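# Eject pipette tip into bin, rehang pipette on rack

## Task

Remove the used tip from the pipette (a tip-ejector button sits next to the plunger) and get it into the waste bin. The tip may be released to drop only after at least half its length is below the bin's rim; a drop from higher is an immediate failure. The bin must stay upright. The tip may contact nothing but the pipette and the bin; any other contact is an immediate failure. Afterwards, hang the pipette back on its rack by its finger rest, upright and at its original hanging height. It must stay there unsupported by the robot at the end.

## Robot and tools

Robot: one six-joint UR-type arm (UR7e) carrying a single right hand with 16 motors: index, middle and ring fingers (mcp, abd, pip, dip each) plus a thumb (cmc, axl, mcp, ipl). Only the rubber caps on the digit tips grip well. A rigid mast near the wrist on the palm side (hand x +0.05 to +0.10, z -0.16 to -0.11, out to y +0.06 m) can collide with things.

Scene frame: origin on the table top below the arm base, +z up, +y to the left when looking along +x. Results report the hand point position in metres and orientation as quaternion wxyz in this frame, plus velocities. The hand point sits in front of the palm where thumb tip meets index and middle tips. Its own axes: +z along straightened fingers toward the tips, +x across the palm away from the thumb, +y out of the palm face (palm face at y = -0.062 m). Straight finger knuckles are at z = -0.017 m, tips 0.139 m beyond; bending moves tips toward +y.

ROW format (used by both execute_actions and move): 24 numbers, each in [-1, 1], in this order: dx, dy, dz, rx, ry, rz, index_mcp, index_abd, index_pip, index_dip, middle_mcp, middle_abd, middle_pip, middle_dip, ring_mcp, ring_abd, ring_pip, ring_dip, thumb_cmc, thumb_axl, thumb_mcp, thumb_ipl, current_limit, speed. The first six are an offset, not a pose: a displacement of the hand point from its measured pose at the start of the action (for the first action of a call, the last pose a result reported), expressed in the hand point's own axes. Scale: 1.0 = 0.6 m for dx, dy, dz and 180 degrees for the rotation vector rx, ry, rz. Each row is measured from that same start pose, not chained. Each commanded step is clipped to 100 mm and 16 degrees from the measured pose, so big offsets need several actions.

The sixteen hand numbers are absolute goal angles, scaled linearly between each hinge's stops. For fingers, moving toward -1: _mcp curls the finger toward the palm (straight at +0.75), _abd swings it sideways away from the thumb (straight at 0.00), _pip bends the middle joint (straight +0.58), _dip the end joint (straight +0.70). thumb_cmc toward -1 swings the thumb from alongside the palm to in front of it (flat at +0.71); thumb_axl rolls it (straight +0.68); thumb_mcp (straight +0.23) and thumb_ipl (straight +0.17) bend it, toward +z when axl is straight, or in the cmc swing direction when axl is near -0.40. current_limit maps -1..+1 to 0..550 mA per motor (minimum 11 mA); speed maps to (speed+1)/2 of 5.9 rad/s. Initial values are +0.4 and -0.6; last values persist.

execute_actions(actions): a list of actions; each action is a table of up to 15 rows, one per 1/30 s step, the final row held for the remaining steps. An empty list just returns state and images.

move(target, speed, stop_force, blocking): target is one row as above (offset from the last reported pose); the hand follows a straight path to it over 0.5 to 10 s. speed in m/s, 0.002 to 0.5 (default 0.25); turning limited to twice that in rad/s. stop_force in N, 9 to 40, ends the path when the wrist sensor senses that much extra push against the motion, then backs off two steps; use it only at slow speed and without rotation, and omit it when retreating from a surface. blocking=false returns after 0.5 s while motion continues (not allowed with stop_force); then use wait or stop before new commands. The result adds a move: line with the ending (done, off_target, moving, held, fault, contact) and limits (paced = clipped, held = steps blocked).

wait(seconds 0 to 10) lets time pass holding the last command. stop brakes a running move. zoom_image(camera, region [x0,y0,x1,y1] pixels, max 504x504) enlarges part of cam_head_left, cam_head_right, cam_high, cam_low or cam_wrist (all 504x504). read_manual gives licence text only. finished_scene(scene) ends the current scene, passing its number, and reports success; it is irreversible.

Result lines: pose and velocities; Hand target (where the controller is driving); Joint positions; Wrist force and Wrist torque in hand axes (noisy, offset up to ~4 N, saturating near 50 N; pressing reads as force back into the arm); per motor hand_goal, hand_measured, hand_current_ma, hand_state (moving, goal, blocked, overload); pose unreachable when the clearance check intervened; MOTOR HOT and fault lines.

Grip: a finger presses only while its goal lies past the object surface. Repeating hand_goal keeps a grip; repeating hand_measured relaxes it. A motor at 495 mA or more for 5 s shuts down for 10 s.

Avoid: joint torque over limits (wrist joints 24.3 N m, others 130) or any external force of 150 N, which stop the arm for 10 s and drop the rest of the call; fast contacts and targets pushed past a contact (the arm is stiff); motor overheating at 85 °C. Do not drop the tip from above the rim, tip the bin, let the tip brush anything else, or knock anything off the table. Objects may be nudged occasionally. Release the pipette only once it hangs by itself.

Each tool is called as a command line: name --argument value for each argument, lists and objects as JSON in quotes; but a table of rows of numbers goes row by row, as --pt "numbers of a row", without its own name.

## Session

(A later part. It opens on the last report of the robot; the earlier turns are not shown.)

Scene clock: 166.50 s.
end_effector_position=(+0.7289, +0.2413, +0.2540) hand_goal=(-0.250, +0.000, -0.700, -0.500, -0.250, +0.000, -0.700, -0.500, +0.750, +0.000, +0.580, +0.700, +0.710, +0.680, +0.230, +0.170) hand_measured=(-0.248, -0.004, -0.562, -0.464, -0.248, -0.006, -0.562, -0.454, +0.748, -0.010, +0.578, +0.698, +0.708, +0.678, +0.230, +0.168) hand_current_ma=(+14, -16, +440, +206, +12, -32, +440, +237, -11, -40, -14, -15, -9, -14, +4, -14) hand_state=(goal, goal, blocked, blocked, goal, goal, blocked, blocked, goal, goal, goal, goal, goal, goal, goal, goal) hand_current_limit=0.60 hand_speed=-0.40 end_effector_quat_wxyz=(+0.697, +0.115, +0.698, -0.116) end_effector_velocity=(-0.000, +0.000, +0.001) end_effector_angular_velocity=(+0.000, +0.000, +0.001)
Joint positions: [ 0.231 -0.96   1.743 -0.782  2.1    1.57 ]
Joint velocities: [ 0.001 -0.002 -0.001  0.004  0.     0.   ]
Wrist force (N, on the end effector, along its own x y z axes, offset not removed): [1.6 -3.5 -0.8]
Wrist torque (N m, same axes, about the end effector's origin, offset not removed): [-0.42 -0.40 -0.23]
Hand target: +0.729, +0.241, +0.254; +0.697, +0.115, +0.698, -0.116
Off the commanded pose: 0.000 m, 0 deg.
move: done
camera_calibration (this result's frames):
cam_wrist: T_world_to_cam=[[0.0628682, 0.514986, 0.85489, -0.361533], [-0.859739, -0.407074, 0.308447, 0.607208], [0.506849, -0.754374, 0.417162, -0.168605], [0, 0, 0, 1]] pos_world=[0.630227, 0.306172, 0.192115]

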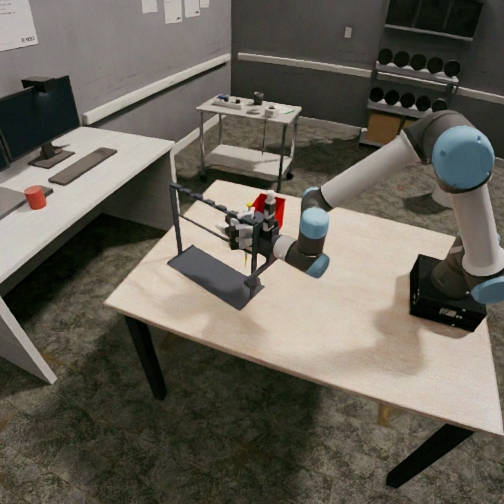

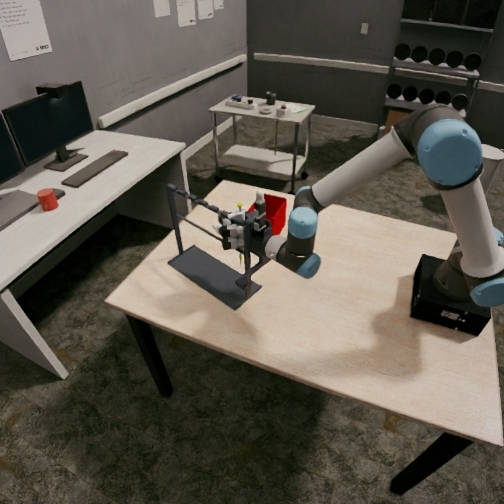

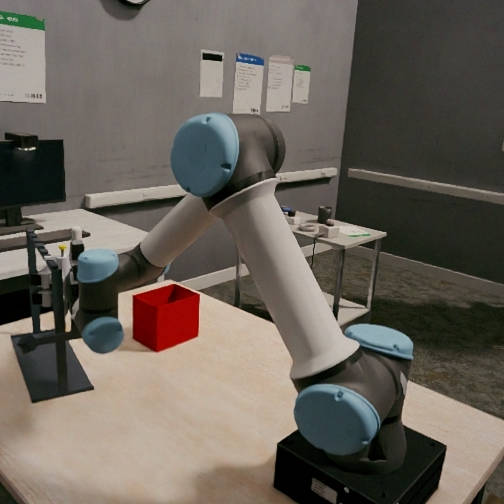

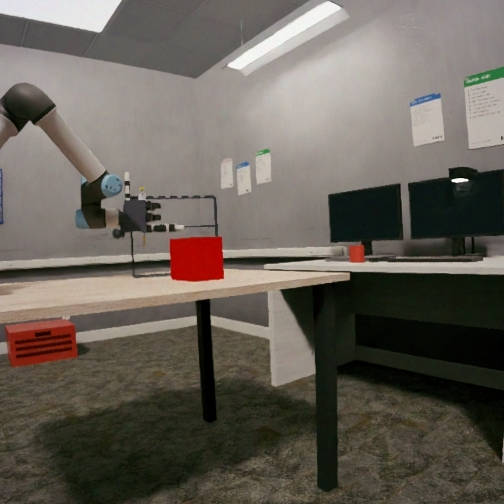

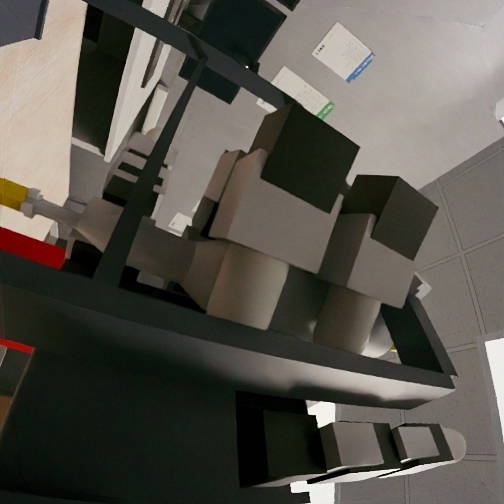

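move --target '[0,-0.13,0,0,0,0,-0.25,0,-0.7,-0.5,-0.25,0,-0.7,-0.5,0.75,0,0.58,0.7,0.71,0.68,0.23,0.17,0.6,-0.4]' --speed 0.05

move --target '[-0.11,-0.1,0,-0.105,0,0,-0.25,0,-0.7,-0.5,-0.25,0,-0.7,-0.5,0.75,0,0.58,0.7,0.71,0.68,0.23,0.17,0.6,-0.4]' --speed 0.08

Scene clock: 170.80 s.
end_effector_position=(+0.7038, +0.1676, +0.2542) hand_goal=(-0.250, +0.000, -0.700, -0.500, -0.250, +0.000, -0.700, -0.500, +0.750, +0.000, +0.580, +0.700, +0.710, +0.680, +0.230, +0.170) hand_measured=(-0.248, -0.004, -0.562, -0.464, -0.248, -0.006, -0.562, -0.454, +0.748, -0.010, +0.578, +0.698, +0.708, +0.678, +0.230, +0.168) hand_current_ma=(+14, -16, +440, +206, +12, -32, +440, +237, -11, -40, -14, -15, -9, -14, +4, -14) hand_state=(goal, goal, blocked, blocked, goal, goal, blocked, blocked, goal, goal, goal, goal, goal, goal, goal, goal) hand_current_limit=0.60 hand_speed=-0.40 end_effector_quat_wxyz=(+0.697, +0.115, +0.698, -0.116) end_effector_velocity=(-0.001, -0.001, +0.000) end_effector_angular_velocity=(-0.000, -0.000, +0.001)
Joint positions: [ 0.09  -1.049  1.908 -0.857  1.959  1.57 ]
Joint velocities: [-0.002 -0.002  0.003 -0.001 -0.003 -0.   ]
Wrist force (N, on the end effector, along its own x y z axes, offset not removed): [-0.9 1.9 2.4]
Wrist torque (N m, same axes, about the end effector's origin, offset not removed): [0.32 -0.20 -0.30]
Hand target: +0.704, +0.167, +0.254; +0.697, +0.115, +0.698, -0.116
Off the commanded pose: 0.000 m, 0 deg.
move: done
camera_calibration (this result's frames):
cam_wrist: T_world_to_cam=[[0.0628906, 0.514881, 0.854952, -0.322161], [-0.859742, -0.407096, 0.30841, 0.555548], [0.506842, -0.754434, 0.417062, -0.211589], [0, 0, 0, 1]] pos_world=[0.605131, 0.232406, 0.192342]

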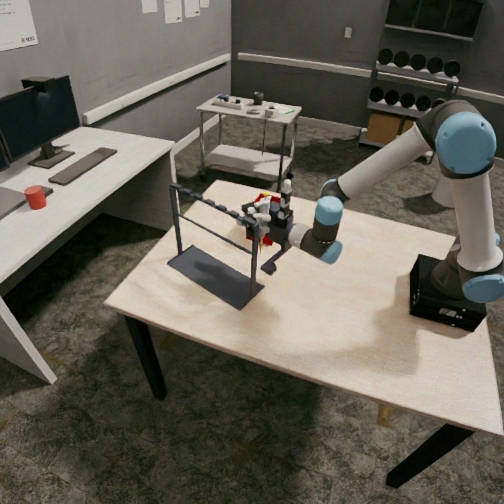

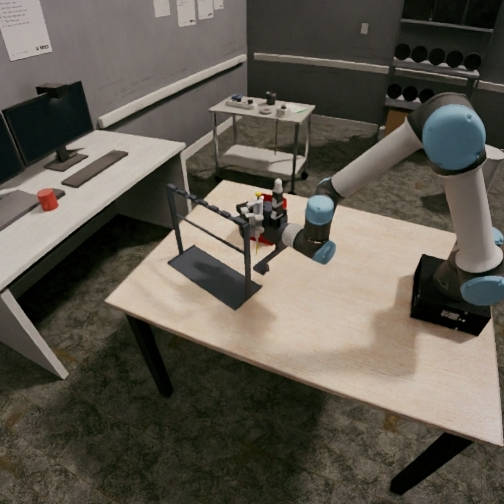

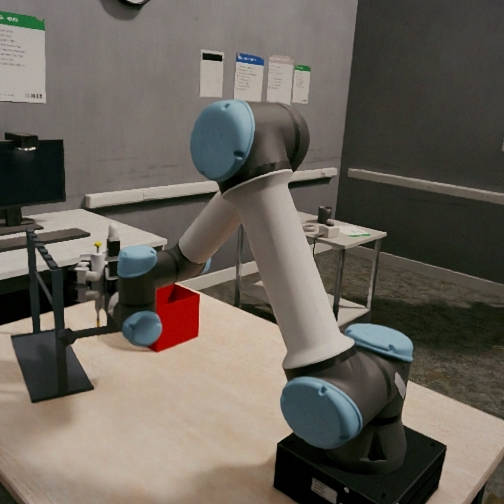

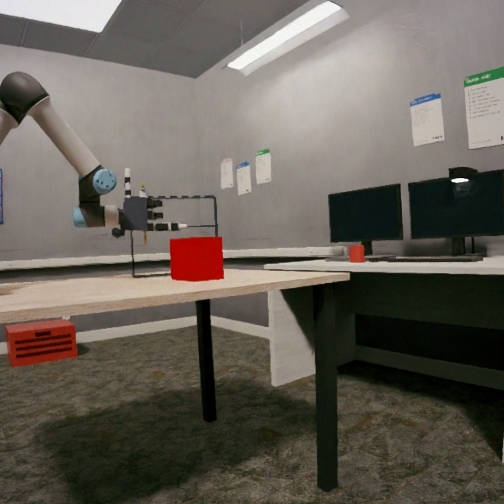

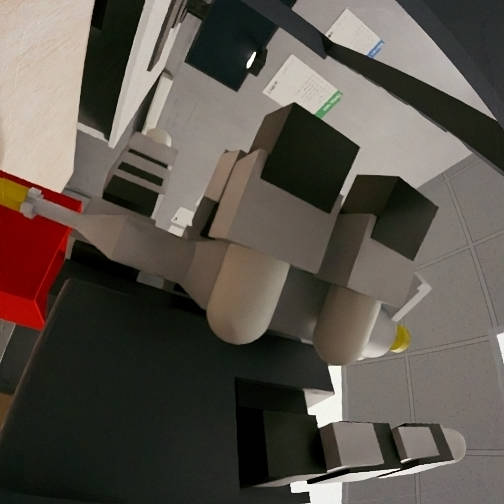

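Scene clock: 173.20 s.
end_effector_position=(+0.6845, +0.1109, +0.3203) hand_goal=(-0.250, +0.000, -0.700, -0.500, -0.250, +0.000, -0.700, -0.500, +0.750, +0.000, +0.580, +0.700, +0.710, +0.680, +0.230, +0.170) hand_measured=(-0.248, -0.004, -0.562, -0.464, -0.248, -0.006, -0.562, -0.454, +0.748, -0.010, +0.578, +0.698, +0.708, +0.678, +0.230, +0.168) hand_current_ma=(+14, -16, +440, +206, +12, -32, +440, +237, -11, -40, -14, -15, -9, -14, +4, -14) hand_state=(goal, goal, blocked, blocked, goal, goal, blocked, blocked, goal, goal, goal, goal, goal, goal, goal, goal) hand_current_limit=0.60 hand_speed=-0.40 end_effector_quat_wxyz=(+0.707, -0.001, +0.707, -0.000) end_effector_velocity=(-0.000, -0.001, +0.001) end_effector_angular_velocity=(+0.000, +0.002, +0.007)
Joint positions: [-0.21  -1.224  1.956 -0.729  1.329  1.57 ]
Joint velocities: [-0.005 -0.001 -0.002  0.005 -0.012 -0.   ]
Wrist force (N, on the end effector, along its own x y z axes, offset not removed): [6.2 -0.2 -0.5]
Wrist torque (N m, same axes, about the end effector's origin, offset not removed): [0.04 -0.99 0.28]
Hand target: +0.684, +0.111, +0.320; +0.707, -0.001, +0.707, +0.000
Off the commanded pose: 0.000 m, 0 deg.
move: done
camera_calibration (this result's frames):
cam_wrist: T_world_to_cam=[[-0.10626, 0.507155, 0.855279, -0.231802], [-0.681648, -0.663381, 0.308677, 0.401895], [0.723923, -0.550199, 0.416192, -0.443104], [0, 0, 0, 1]] pos_world=[0.570093, 0.140373, 0.258616]

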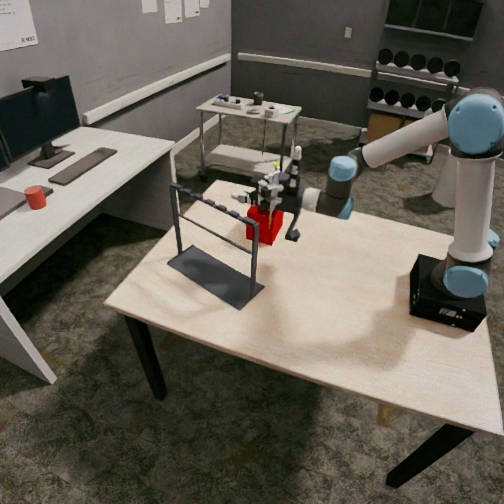

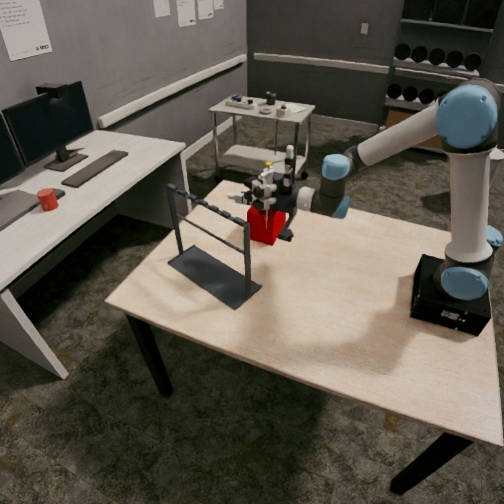

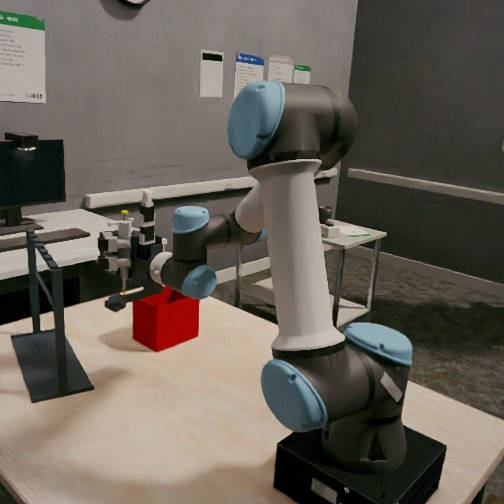

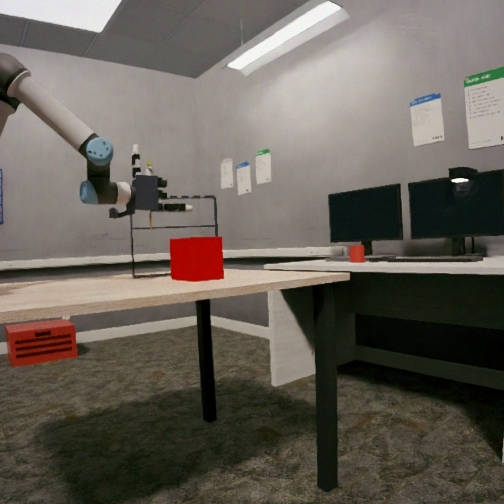

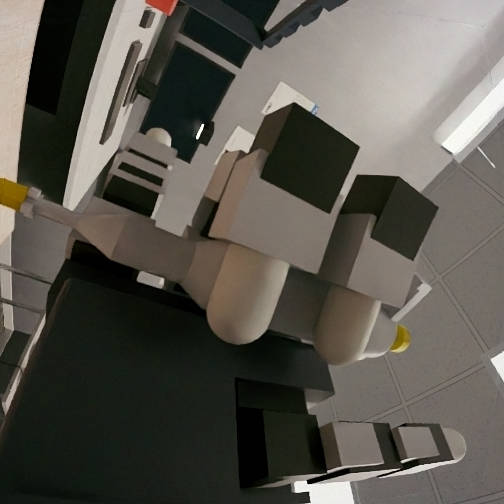

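Go to (0.75,-0.05,0.32), then lower to 0.25.

move --target '[0,-0.27,0.11,0,0,0,-0.25,0,-0.7,-0.5,-0.25,0,-0.7,-0.5,0.75,0,0.58,0.7,0.71,0.68,0.23,0.17,0.6,-0.4]' --speed 0.1

move --target '[0.115,0,0,0,0,0,-0.25,0,-0.7,-0.5,-0.25,0,-0.7,-0.5,0.75,0,0.58,0.7,0.35,0.68,-0.1,-0.45,0.6,-0.4]' --speed 0.06

zoom_image --camera "cam_head_left" --region '[210, 140, 320, 250]'

zoom_image --camera "cam_high" --region '[110, 200, 230, 320]'

Scene clock: 177.37 s.
end_effector_position=(+0.7505, -0.0510, +0.3207) hand_goal=(-0.250, +0.000, -0.700, -0.500, -0.250, +0.000, -0.700, -0.500, +0.750, +0.000, +0.580, +0.700, +0.710, +0.680, +0.230, +0.170) hand_measured=(-0.248, -0.004, -0.562, -0.464, -0.248, -0.006, -0.562, -0.454, +0.748, -0.010, +0.578, +0.698, +0.708, +0.678, +0.230, +0.168) hand_current_ma=(+14, -16, +440, +206, +12, -32, +440, +237, -10, -40, -13, -15, -8, -14, +4, -14) hand_state=(goal, goal, blocked, blocked, goal, goal, blocked, blocked, goal, goal, goal, goal, goal, goal, goal, goal) hand_current_limit=0.60 hand_speed=-0.40 end_effector_quat_wxyz=(+0.707, -0.001, +0.707, +0.000) end_effector_velocity=(+0.001, -0.002, +0.000) end_effector_angular_velocity=(+0.000, -0.000, -0.000)
Joint positions: [-0.476 -1.062  1.699 -0.635  1.064  1.57 ]
Joint velocities: [-0.002  0.002 -0.004  0.001 -0.001  0.   ]
Wrist force (N, on the end effector, along its own x y z axes, offset not removed): [2.5 0.2 2.3]
Wrist torque (N m, same axes, about the end effector's origin, offset not removed): [0.06 -0.49 -0.01]
Hand target: +0.751, -0.051, +0.321; +0.707, -0.001, +0.707, +0.000
Off the commanded pose: 0.000 m, 0 deg.
move: done
camera_calibration (this result's frames):
cam_wrist: T_world_to_cam=[[-0.106326, 0.506988, 0.85537, -0.14298], [-0.681687, -0.66343, 0.308486, 0.339423], [0.723877, -0.550295, 0.416147, -0.580059], [0, 0, 0, 1]] pos_world=[0.636069, -0.0215312, 0.258983]

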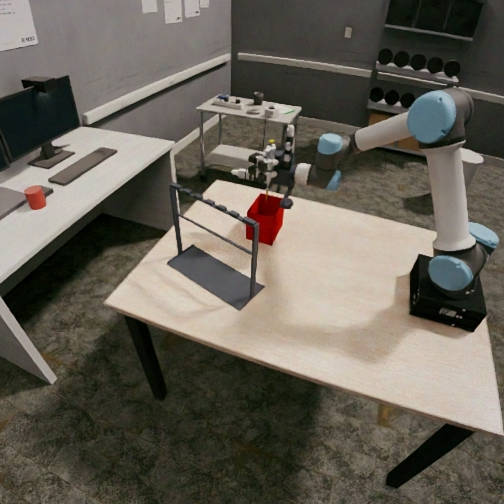

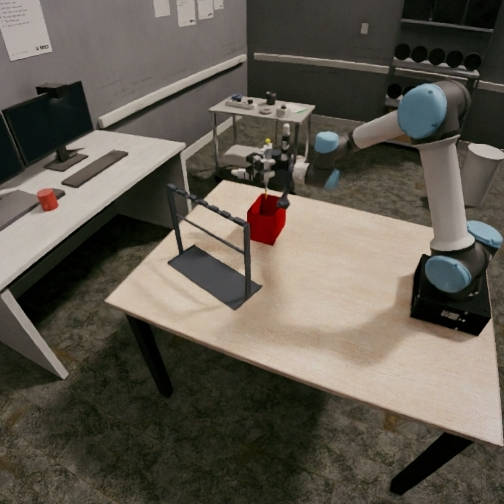

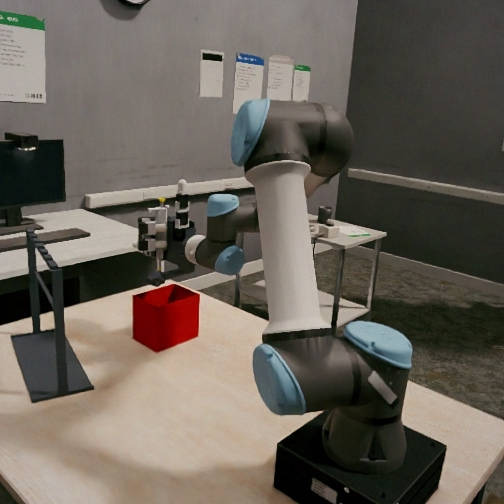

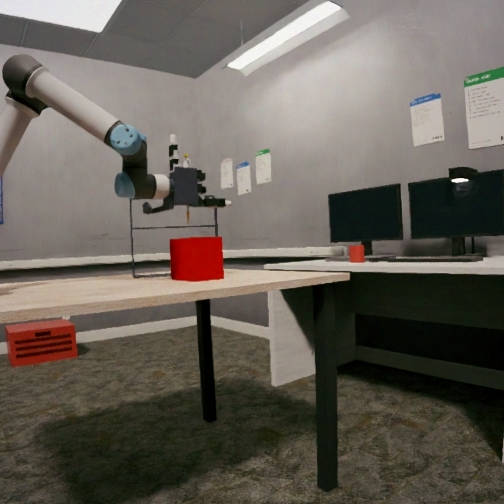

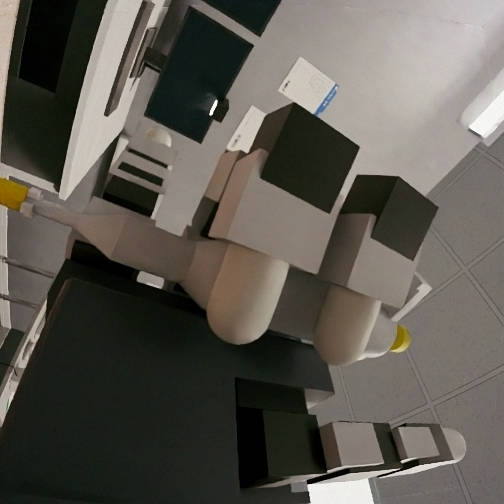

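Scene clock: 178.90 s.
end_effector_position=(+0.7504, -0.0512, +0.2518) hand_goal=(-0.250, +0.000, -0.700, -0.500, -0.250, +0.000, -0.700, -0.500, +0.750, +0.000, +0.580, +0.700, +0.350, +0.680, -0.100, -0.450) hand_measured=(-0.254, +0.000, -0.578, -0.454, -0.248, -0.002, -0.562, -0.452, +0.748, -0.010, +0.578, +0.698, +0.332, +0.672, -0.070, -0.404) hand_current_ma=(-19, +0, +440, +253, +12, -13, +440, +238, -10, -40, -13, -15, -88, -53, +198, +345) hand_state=(goal, goal, blocked, blocked, goal, goal, blocked, blocked, goal, goal, goal, goal, goal, goal, blocked, blocked) hand_current_limit=0.60 hand_speed=-0.40 end_effector_quat_wxyz=(+0.707, -0.001, +0.707, -0.000) end_effector_velocity=(+0.000, -0.000, -0.000) end_effector_angular_velocity=(-0.002, -0.002, +0.000)
Joint positions: [-0.476 -0.955  1.743 -0.785  1.064  1.569]
Joint velocities: [-0.     0.     0.    -0.003 -0.    -0.001]
Wrist force (N, on the end effector, along its own x y z axes, offset not removed): [0.5 0.4 0.8]
Wrist torque (N m, same axes, about the end effector's origin, offset not removed): [-0.05 -0.23 -0.28]
Hand target: +0.750, -0.051, +0.252; +0.707, -0.001, +0.707, +0.000
Off the commanded pose: 0.000 m, 0 deg.
move: done
camera_calibration (this result's frames):
cam_wrist: T_world_to_cam=[[-0.106324, 0.507153, 0.855272, -0.0838907], [-0.681675, -0.663379, 0.308622, 0.360502], [0.723888, -0.550204, 0.416247, -0.551477], [0, 0, 0, 1]] pos_world=[0.636033, -0.0217298, 0.190041]

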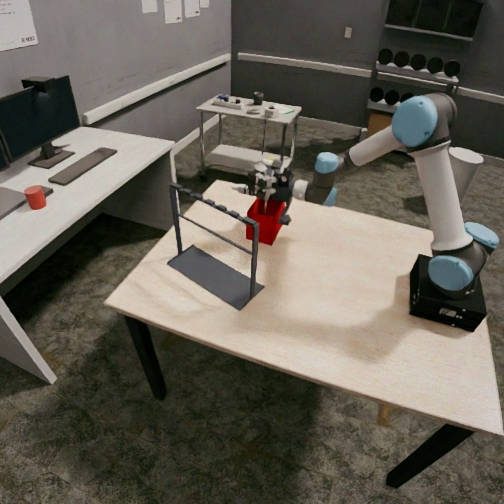

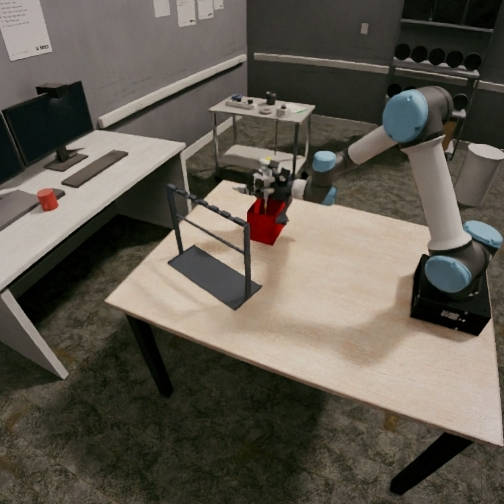

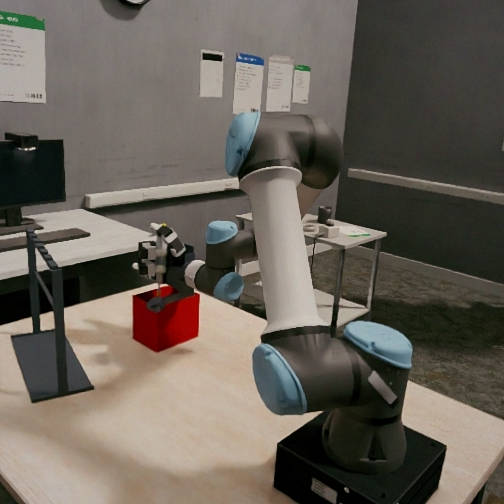

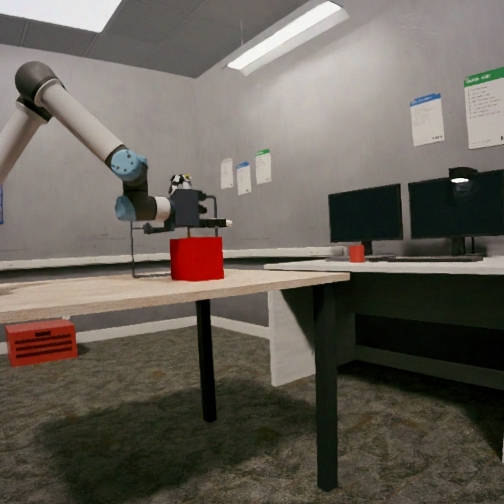

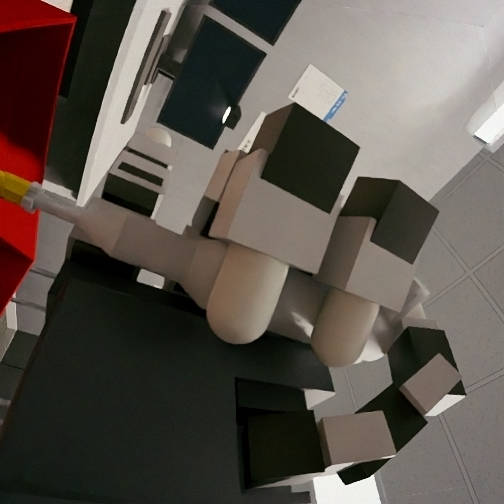

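Region (210, 140, 320, 250) of cam_head_left's 504x504 image, scaled by 4.582, with more detail than that image has.

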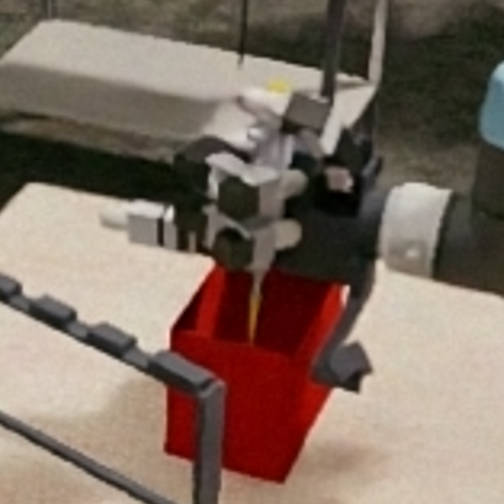

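Region (110, 200, 230, 320) of cam_high's 504x504 image, scaled by 4.200, with more detail than that image has.

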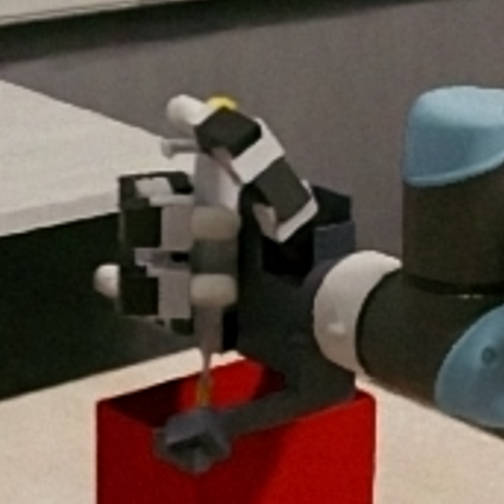

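move --target '[0.035,0,0,0,0,0,-0.25,0,-0.7,-0.5,-0.25,0,-0.7,-0.5,0.75,0,0.58,0.7,0.35,0.68,0.23,0.17,0.6,-0.4]' --speed 0.04

move --target '[0,0,0,0,0,0,-0.25,0,-0.7,-0.5,-0.25,0,-0.7,-0.5,0.75,0,0.58,0.7,0.6,0.68,0.23,0.17,0.6,-0.4]' --speed 0.04

move --target '[0,0,0,0,0,0,-0.25,0,-0.7,-0.5,-0.25,0,-0.7,-0.5,0.75,0,0.58,0.7,0.6,0.68,0.1,-0.6,0.6,-0.5]' --speed 0.04

zoom_image --camera "cam_head_left" --region '[210, 140, 320, 250]'

zoom_image --camera "cam_high" --region '[110, 200, 230, 320]'

zoom_image --camera "cam_low" --region '[130, 160, 250, 280]'

Scene clock: 182.60 s.
end_effector_position=(+0.7504, -0.0513, +0.2309) hand_goal=(-0.250, +0.000, -0.700, -0.500, -0.250, +0.000, -0.700, -0.500, +0.750, +0.000, +0.580, +0.700, +0.350, +0.680, +0.230, +0.170) hand_measured=(-0.252, +0.000, -0.578, -0.454, -0.248, -0.002, -0.562, -0.452, +0.748, -0.010, +0.578, +0.698, +0.338, +0.678, +0.228, +0.168) hand_current_ma=(-11, +0, +440, +253, +10, -13, +440, +238, -10, -40, -13, -15, -65, -14, -13, -14) hand_state=(goal, goal, blocked, blocked, goal, goal, blocked, blocked, goal, goal, goal, goal, goal, goal, goal, goal) hand_current_limit=0.60 hand_speed=-0.40 end_effector_quat_wxyz=(+0.707, -0.001, +0.707, -0.000) end_effector_velocity=(-0.000, +0.000, -0.002) end_effector_angular_velocity=(+0.001, +0.001, +0.000)
Joint positions: [-0.476 -0.919  1.75  -0.829  1.064  1.569]
Joint velocities: [ 0.     0.003  0.001 -0.003  0.     0.   ]
Wrist force (N, on the end effector, along its own x y z axes, offset not removed): [4.1 1.2 -4.3]
Wrist torque (N m, same axes, about the end effector's origin, offset not removed): [0.58 -0.84 0.12]
Hand target: +0.750, -0.051, +0.231; +0.707, -0.001, +0.707, -0.000
Off the commanded pose: 0.000 m, 0 deg.
move: done
camera_calibration (this result's frames):
cam_wrist: T_world_to_cam=[[-0.106319, 0.507167, 0.855265, -0.0659999], [-0.681667, -0.663378, 0.308641, 0.366898], [0.723896, -0.550192, 0.416249, -0.542805], [0, 0, 0, 1]] pos_world=[0.63602, -0.0217822, 0.16915]

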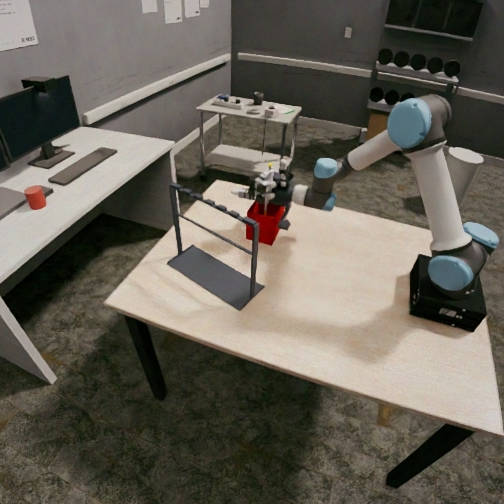

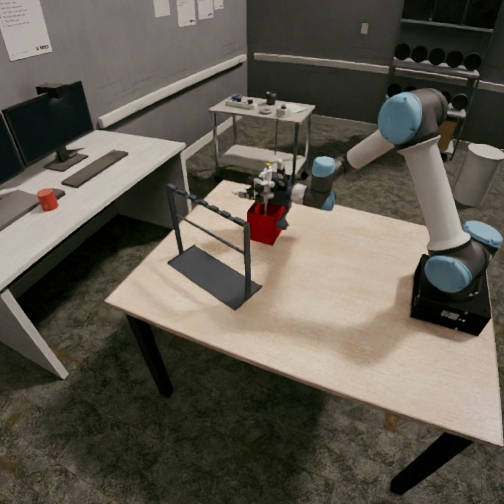

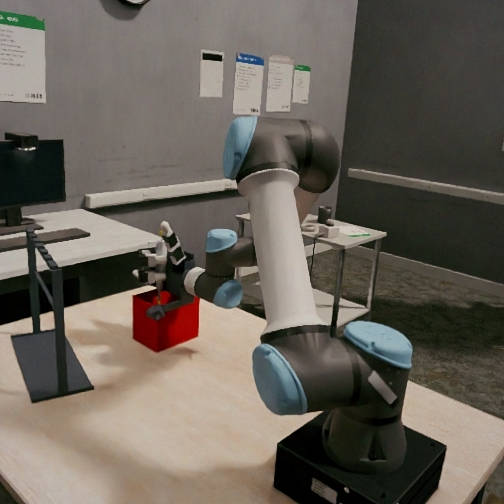

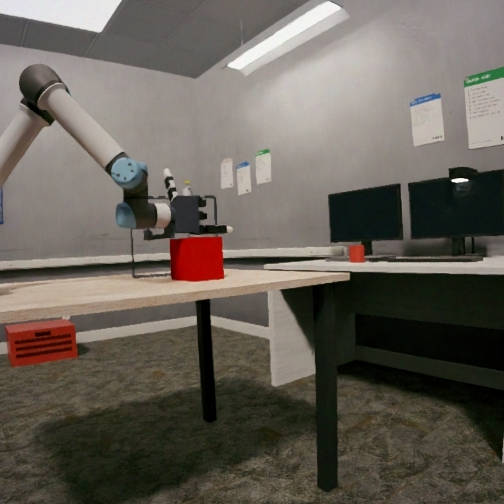

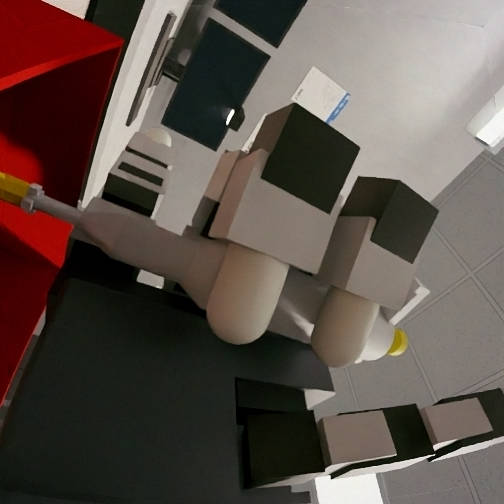

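Scene clock: 183.10 s.
end_effector_position=(+0.7504, -0.0513, +0.2308) hand_goal=(-0.250, +0.000, -0.700, -0.500, -0.250, +0.000, -0.700, -0.500, +0.750, +0.000, +0.580, +0.700, +0.600, +0.680, +0.230, +0.170) hand_measured=(-0.252, +0.000, -0.578, -0.454, -0.248, -0.002, -0.562, -0.452, +0.748, -0.010, +0.578, +0.698, +0.596, +0.678, +0.228, +0.168) hand_current_ma=(-11, +0, +440, +253, +10, -13, +440, +238, -10, -40, -13, -15, -24, -14, -13, -14) hand_state=(goal, goal, blocked, blocked, goal, goal, blocked, blocked, goal, goal, goal, goal, goal, goal, goal, goal) hand_current_limit=0.60 hand_speed=-0.40 end_effector_quat_wxyz=(+0.707, -0.001, +0.707, -0.000) end_effector_velocity=(+0.000, +0.001, +0.000) end_effector_angular_velocity=(-0.000, -0.000, +0.001)
Joint positions: [-0.476 -0.919  1.75  -0.829  1.064  1.569]
Joint velocities: [ 0.001 -0.    -0.001  0.    -0.    -0.   ]
Wrist force (N, on the end effector, along its own x y z axes, offset not removed): [5.7 3.4 -1.6]
Wrist torque (N m, same axes, about the end effector's origin, offset not removed): [0.60 -1.00 0.23]
Hand target: +0.750, -0.051, +0.231; +0.707, -0.001, +0.707, -0.000
Off the commanded pose: 0.000 m, 0 deg.
move: done
camera_calibration (this result's frames):
cam_wrist: T_world_to_cam=[[-0.10632, 0.507168, 0.855264, -0.0659614], [-0.681669, -0.663377, 0.30864, 0.366911], [0.723895, -0.550192, 0.416251, -0.542788], [0, 0, 0, 1]] pos_world=[0.63602, -0.0217835, 0.169107]

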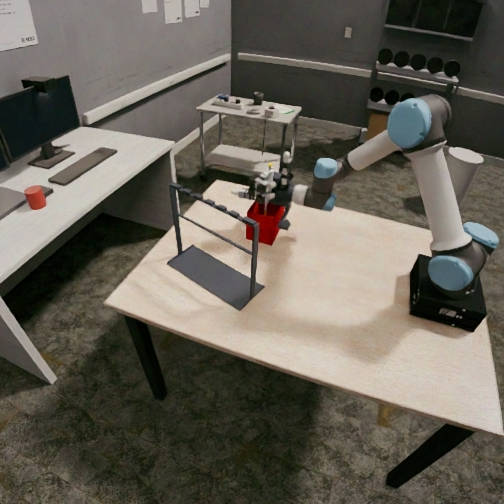

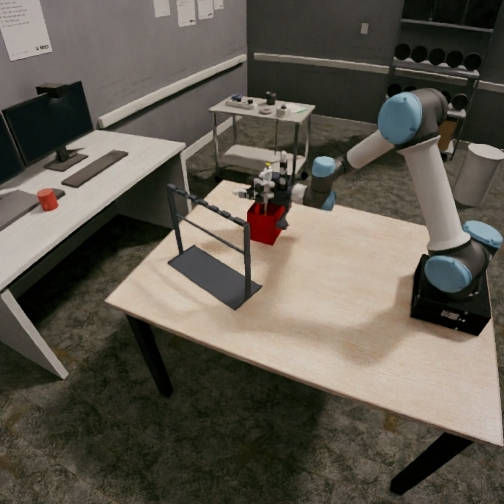

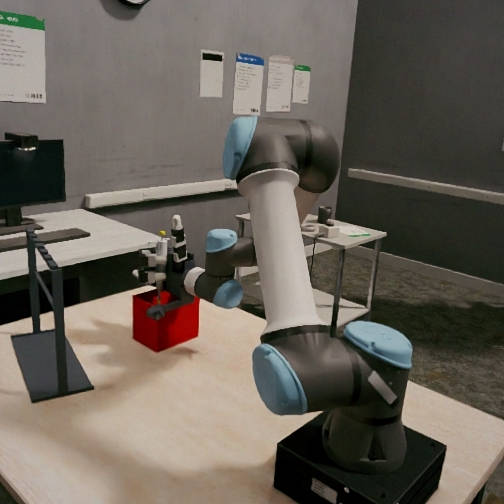

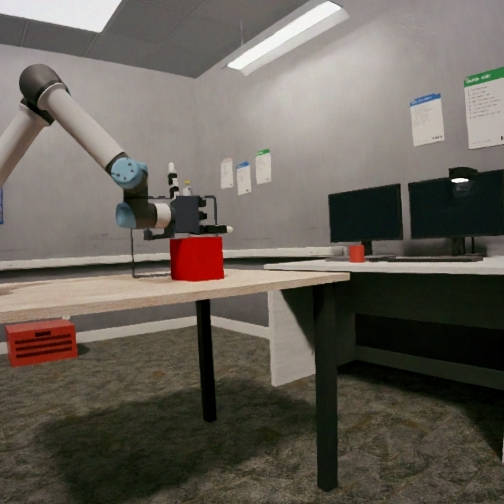

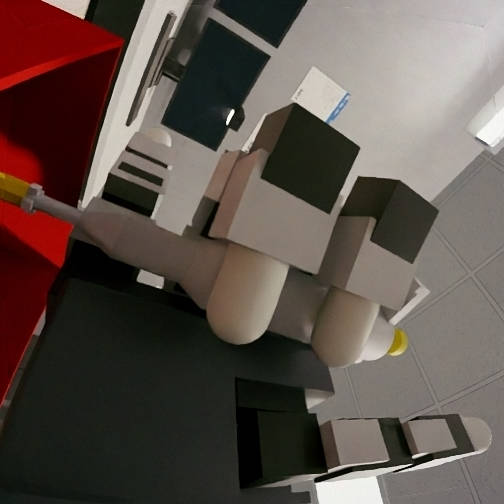

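Scene clock: 184.23 s.
end_effector_position=(+0.7504, -0.0513, +0.2308) hand_goal=(-0.250, +0.000, -0.700, -0.500, -0.250, +0.000, -0.700, -0.500, +0.750, +0.000, +0.580, +0.700, +0.600, +0.680, +0.100, -0.600) hand_measured=(-0.252, +0.000, -0.578, -0.454, -0.248, -0.002, -0.562, -0.452, +0.748, -0.010, +0.578, +0.698, +0.602, +0.680, +0.122, -0.560) hand_current_ma=(-11, +0, +440, +253, +10, -13, +440, +238, -10, -40, -13, -15, +14, -3, +150, +301) hand_state=(goal, goal, blocked, blocked, goal, goal, blocked, blocked, goal, goal, goal, goal, goal, goal, blocked, blocked) hand_current_limit=0.60 hand_speed=-0.50 end_effector_quat_wxyz=(+0.707, -0.001, +0.707, -0.000) end_effector_velocity=(-0.000, +0.001, +0.001) end_effector_angular_velocity=(-0.001, -0.001, +0.001)
Joint positions: [-0.476 -0.919  1.75  -0.829  1.064  1.569]
Joint velocities: [ 0.001 -0.002  0.     0.    -0.    -0.   ]
Wrist force (N, on the end effector, along its own x y z axes, offset not removed): [2.3 5.4 1.3]
Wrist torque (N m, same axes, about the end effector's origin, offset not removed): [0.58 -0.59 0.05]
Hand target: +0.750, -0.051, +0.231; +0.707, -0.001, +0.707, -0.000
Off the commanded pose: 0.000 m, 0 deg.
move: done
camera_calibration (this result's frames):
cam_wrist: T_world_to_cam=[[-0.10632, 0.507168, 0.855264, -0.0659613], [-0.681669, -0.663377, 0.30864, 0.366911], [0.723895, -0.550192, 0.416251, -0.542788], [0, 0, 0, 1]] pos_world=[0.63602, -0.0217834, 0.169107]

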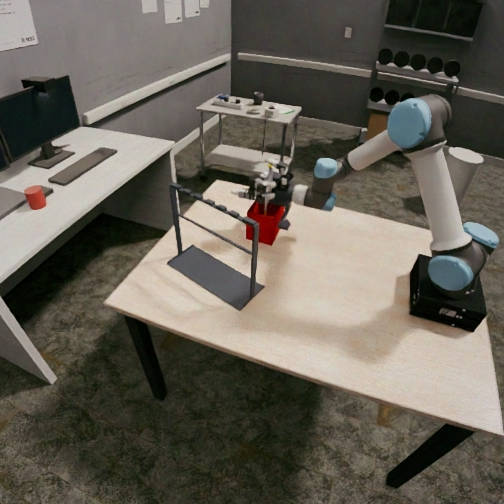

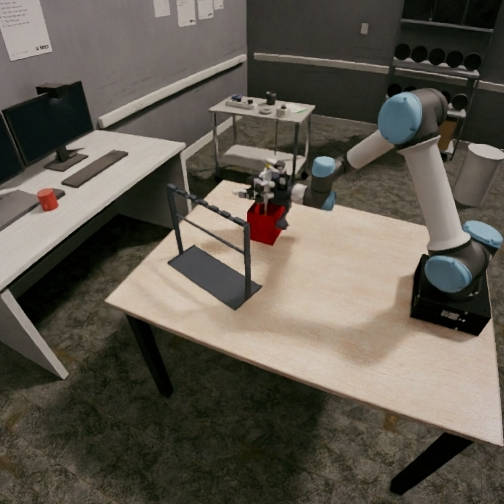

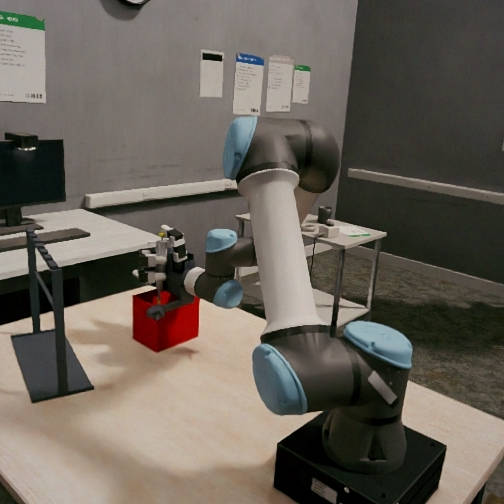

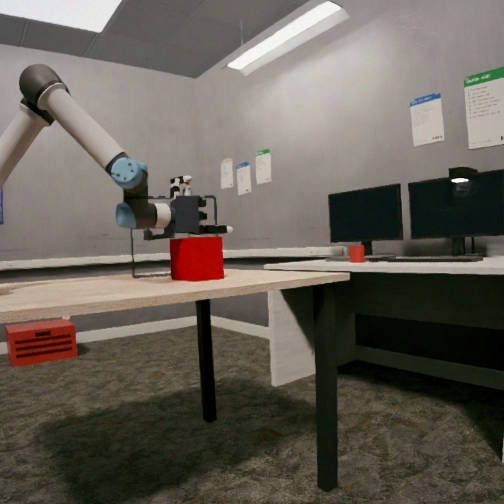

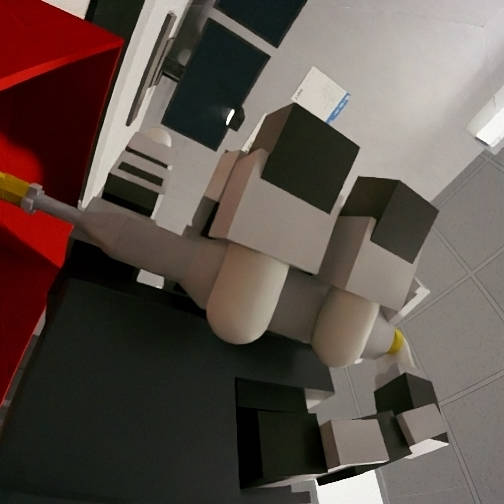

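Region (210, 140, 320, 250) of cam_head_left's 504x504 image, scaled by 4.582, with more detail than that image has.

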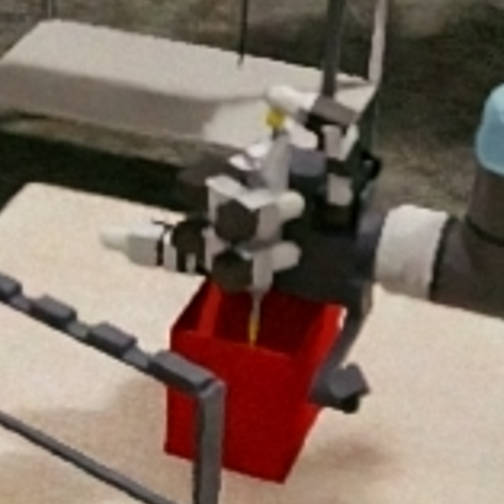

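Region (110, 200, 230, 320) of cam_high's 504x504 image, scaled by 4.200, with more detail than that image has.

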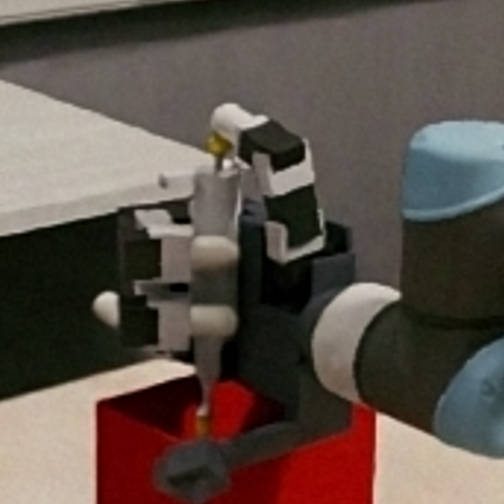

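Region (130, 160, 250, 280) of cam_low's 504x504 image, scaled by 4.200, with more detail than that image has.

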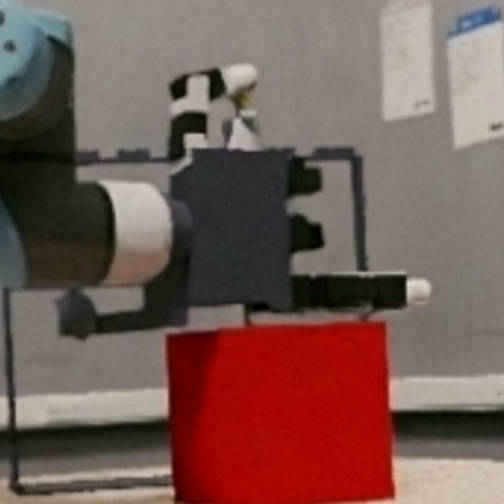

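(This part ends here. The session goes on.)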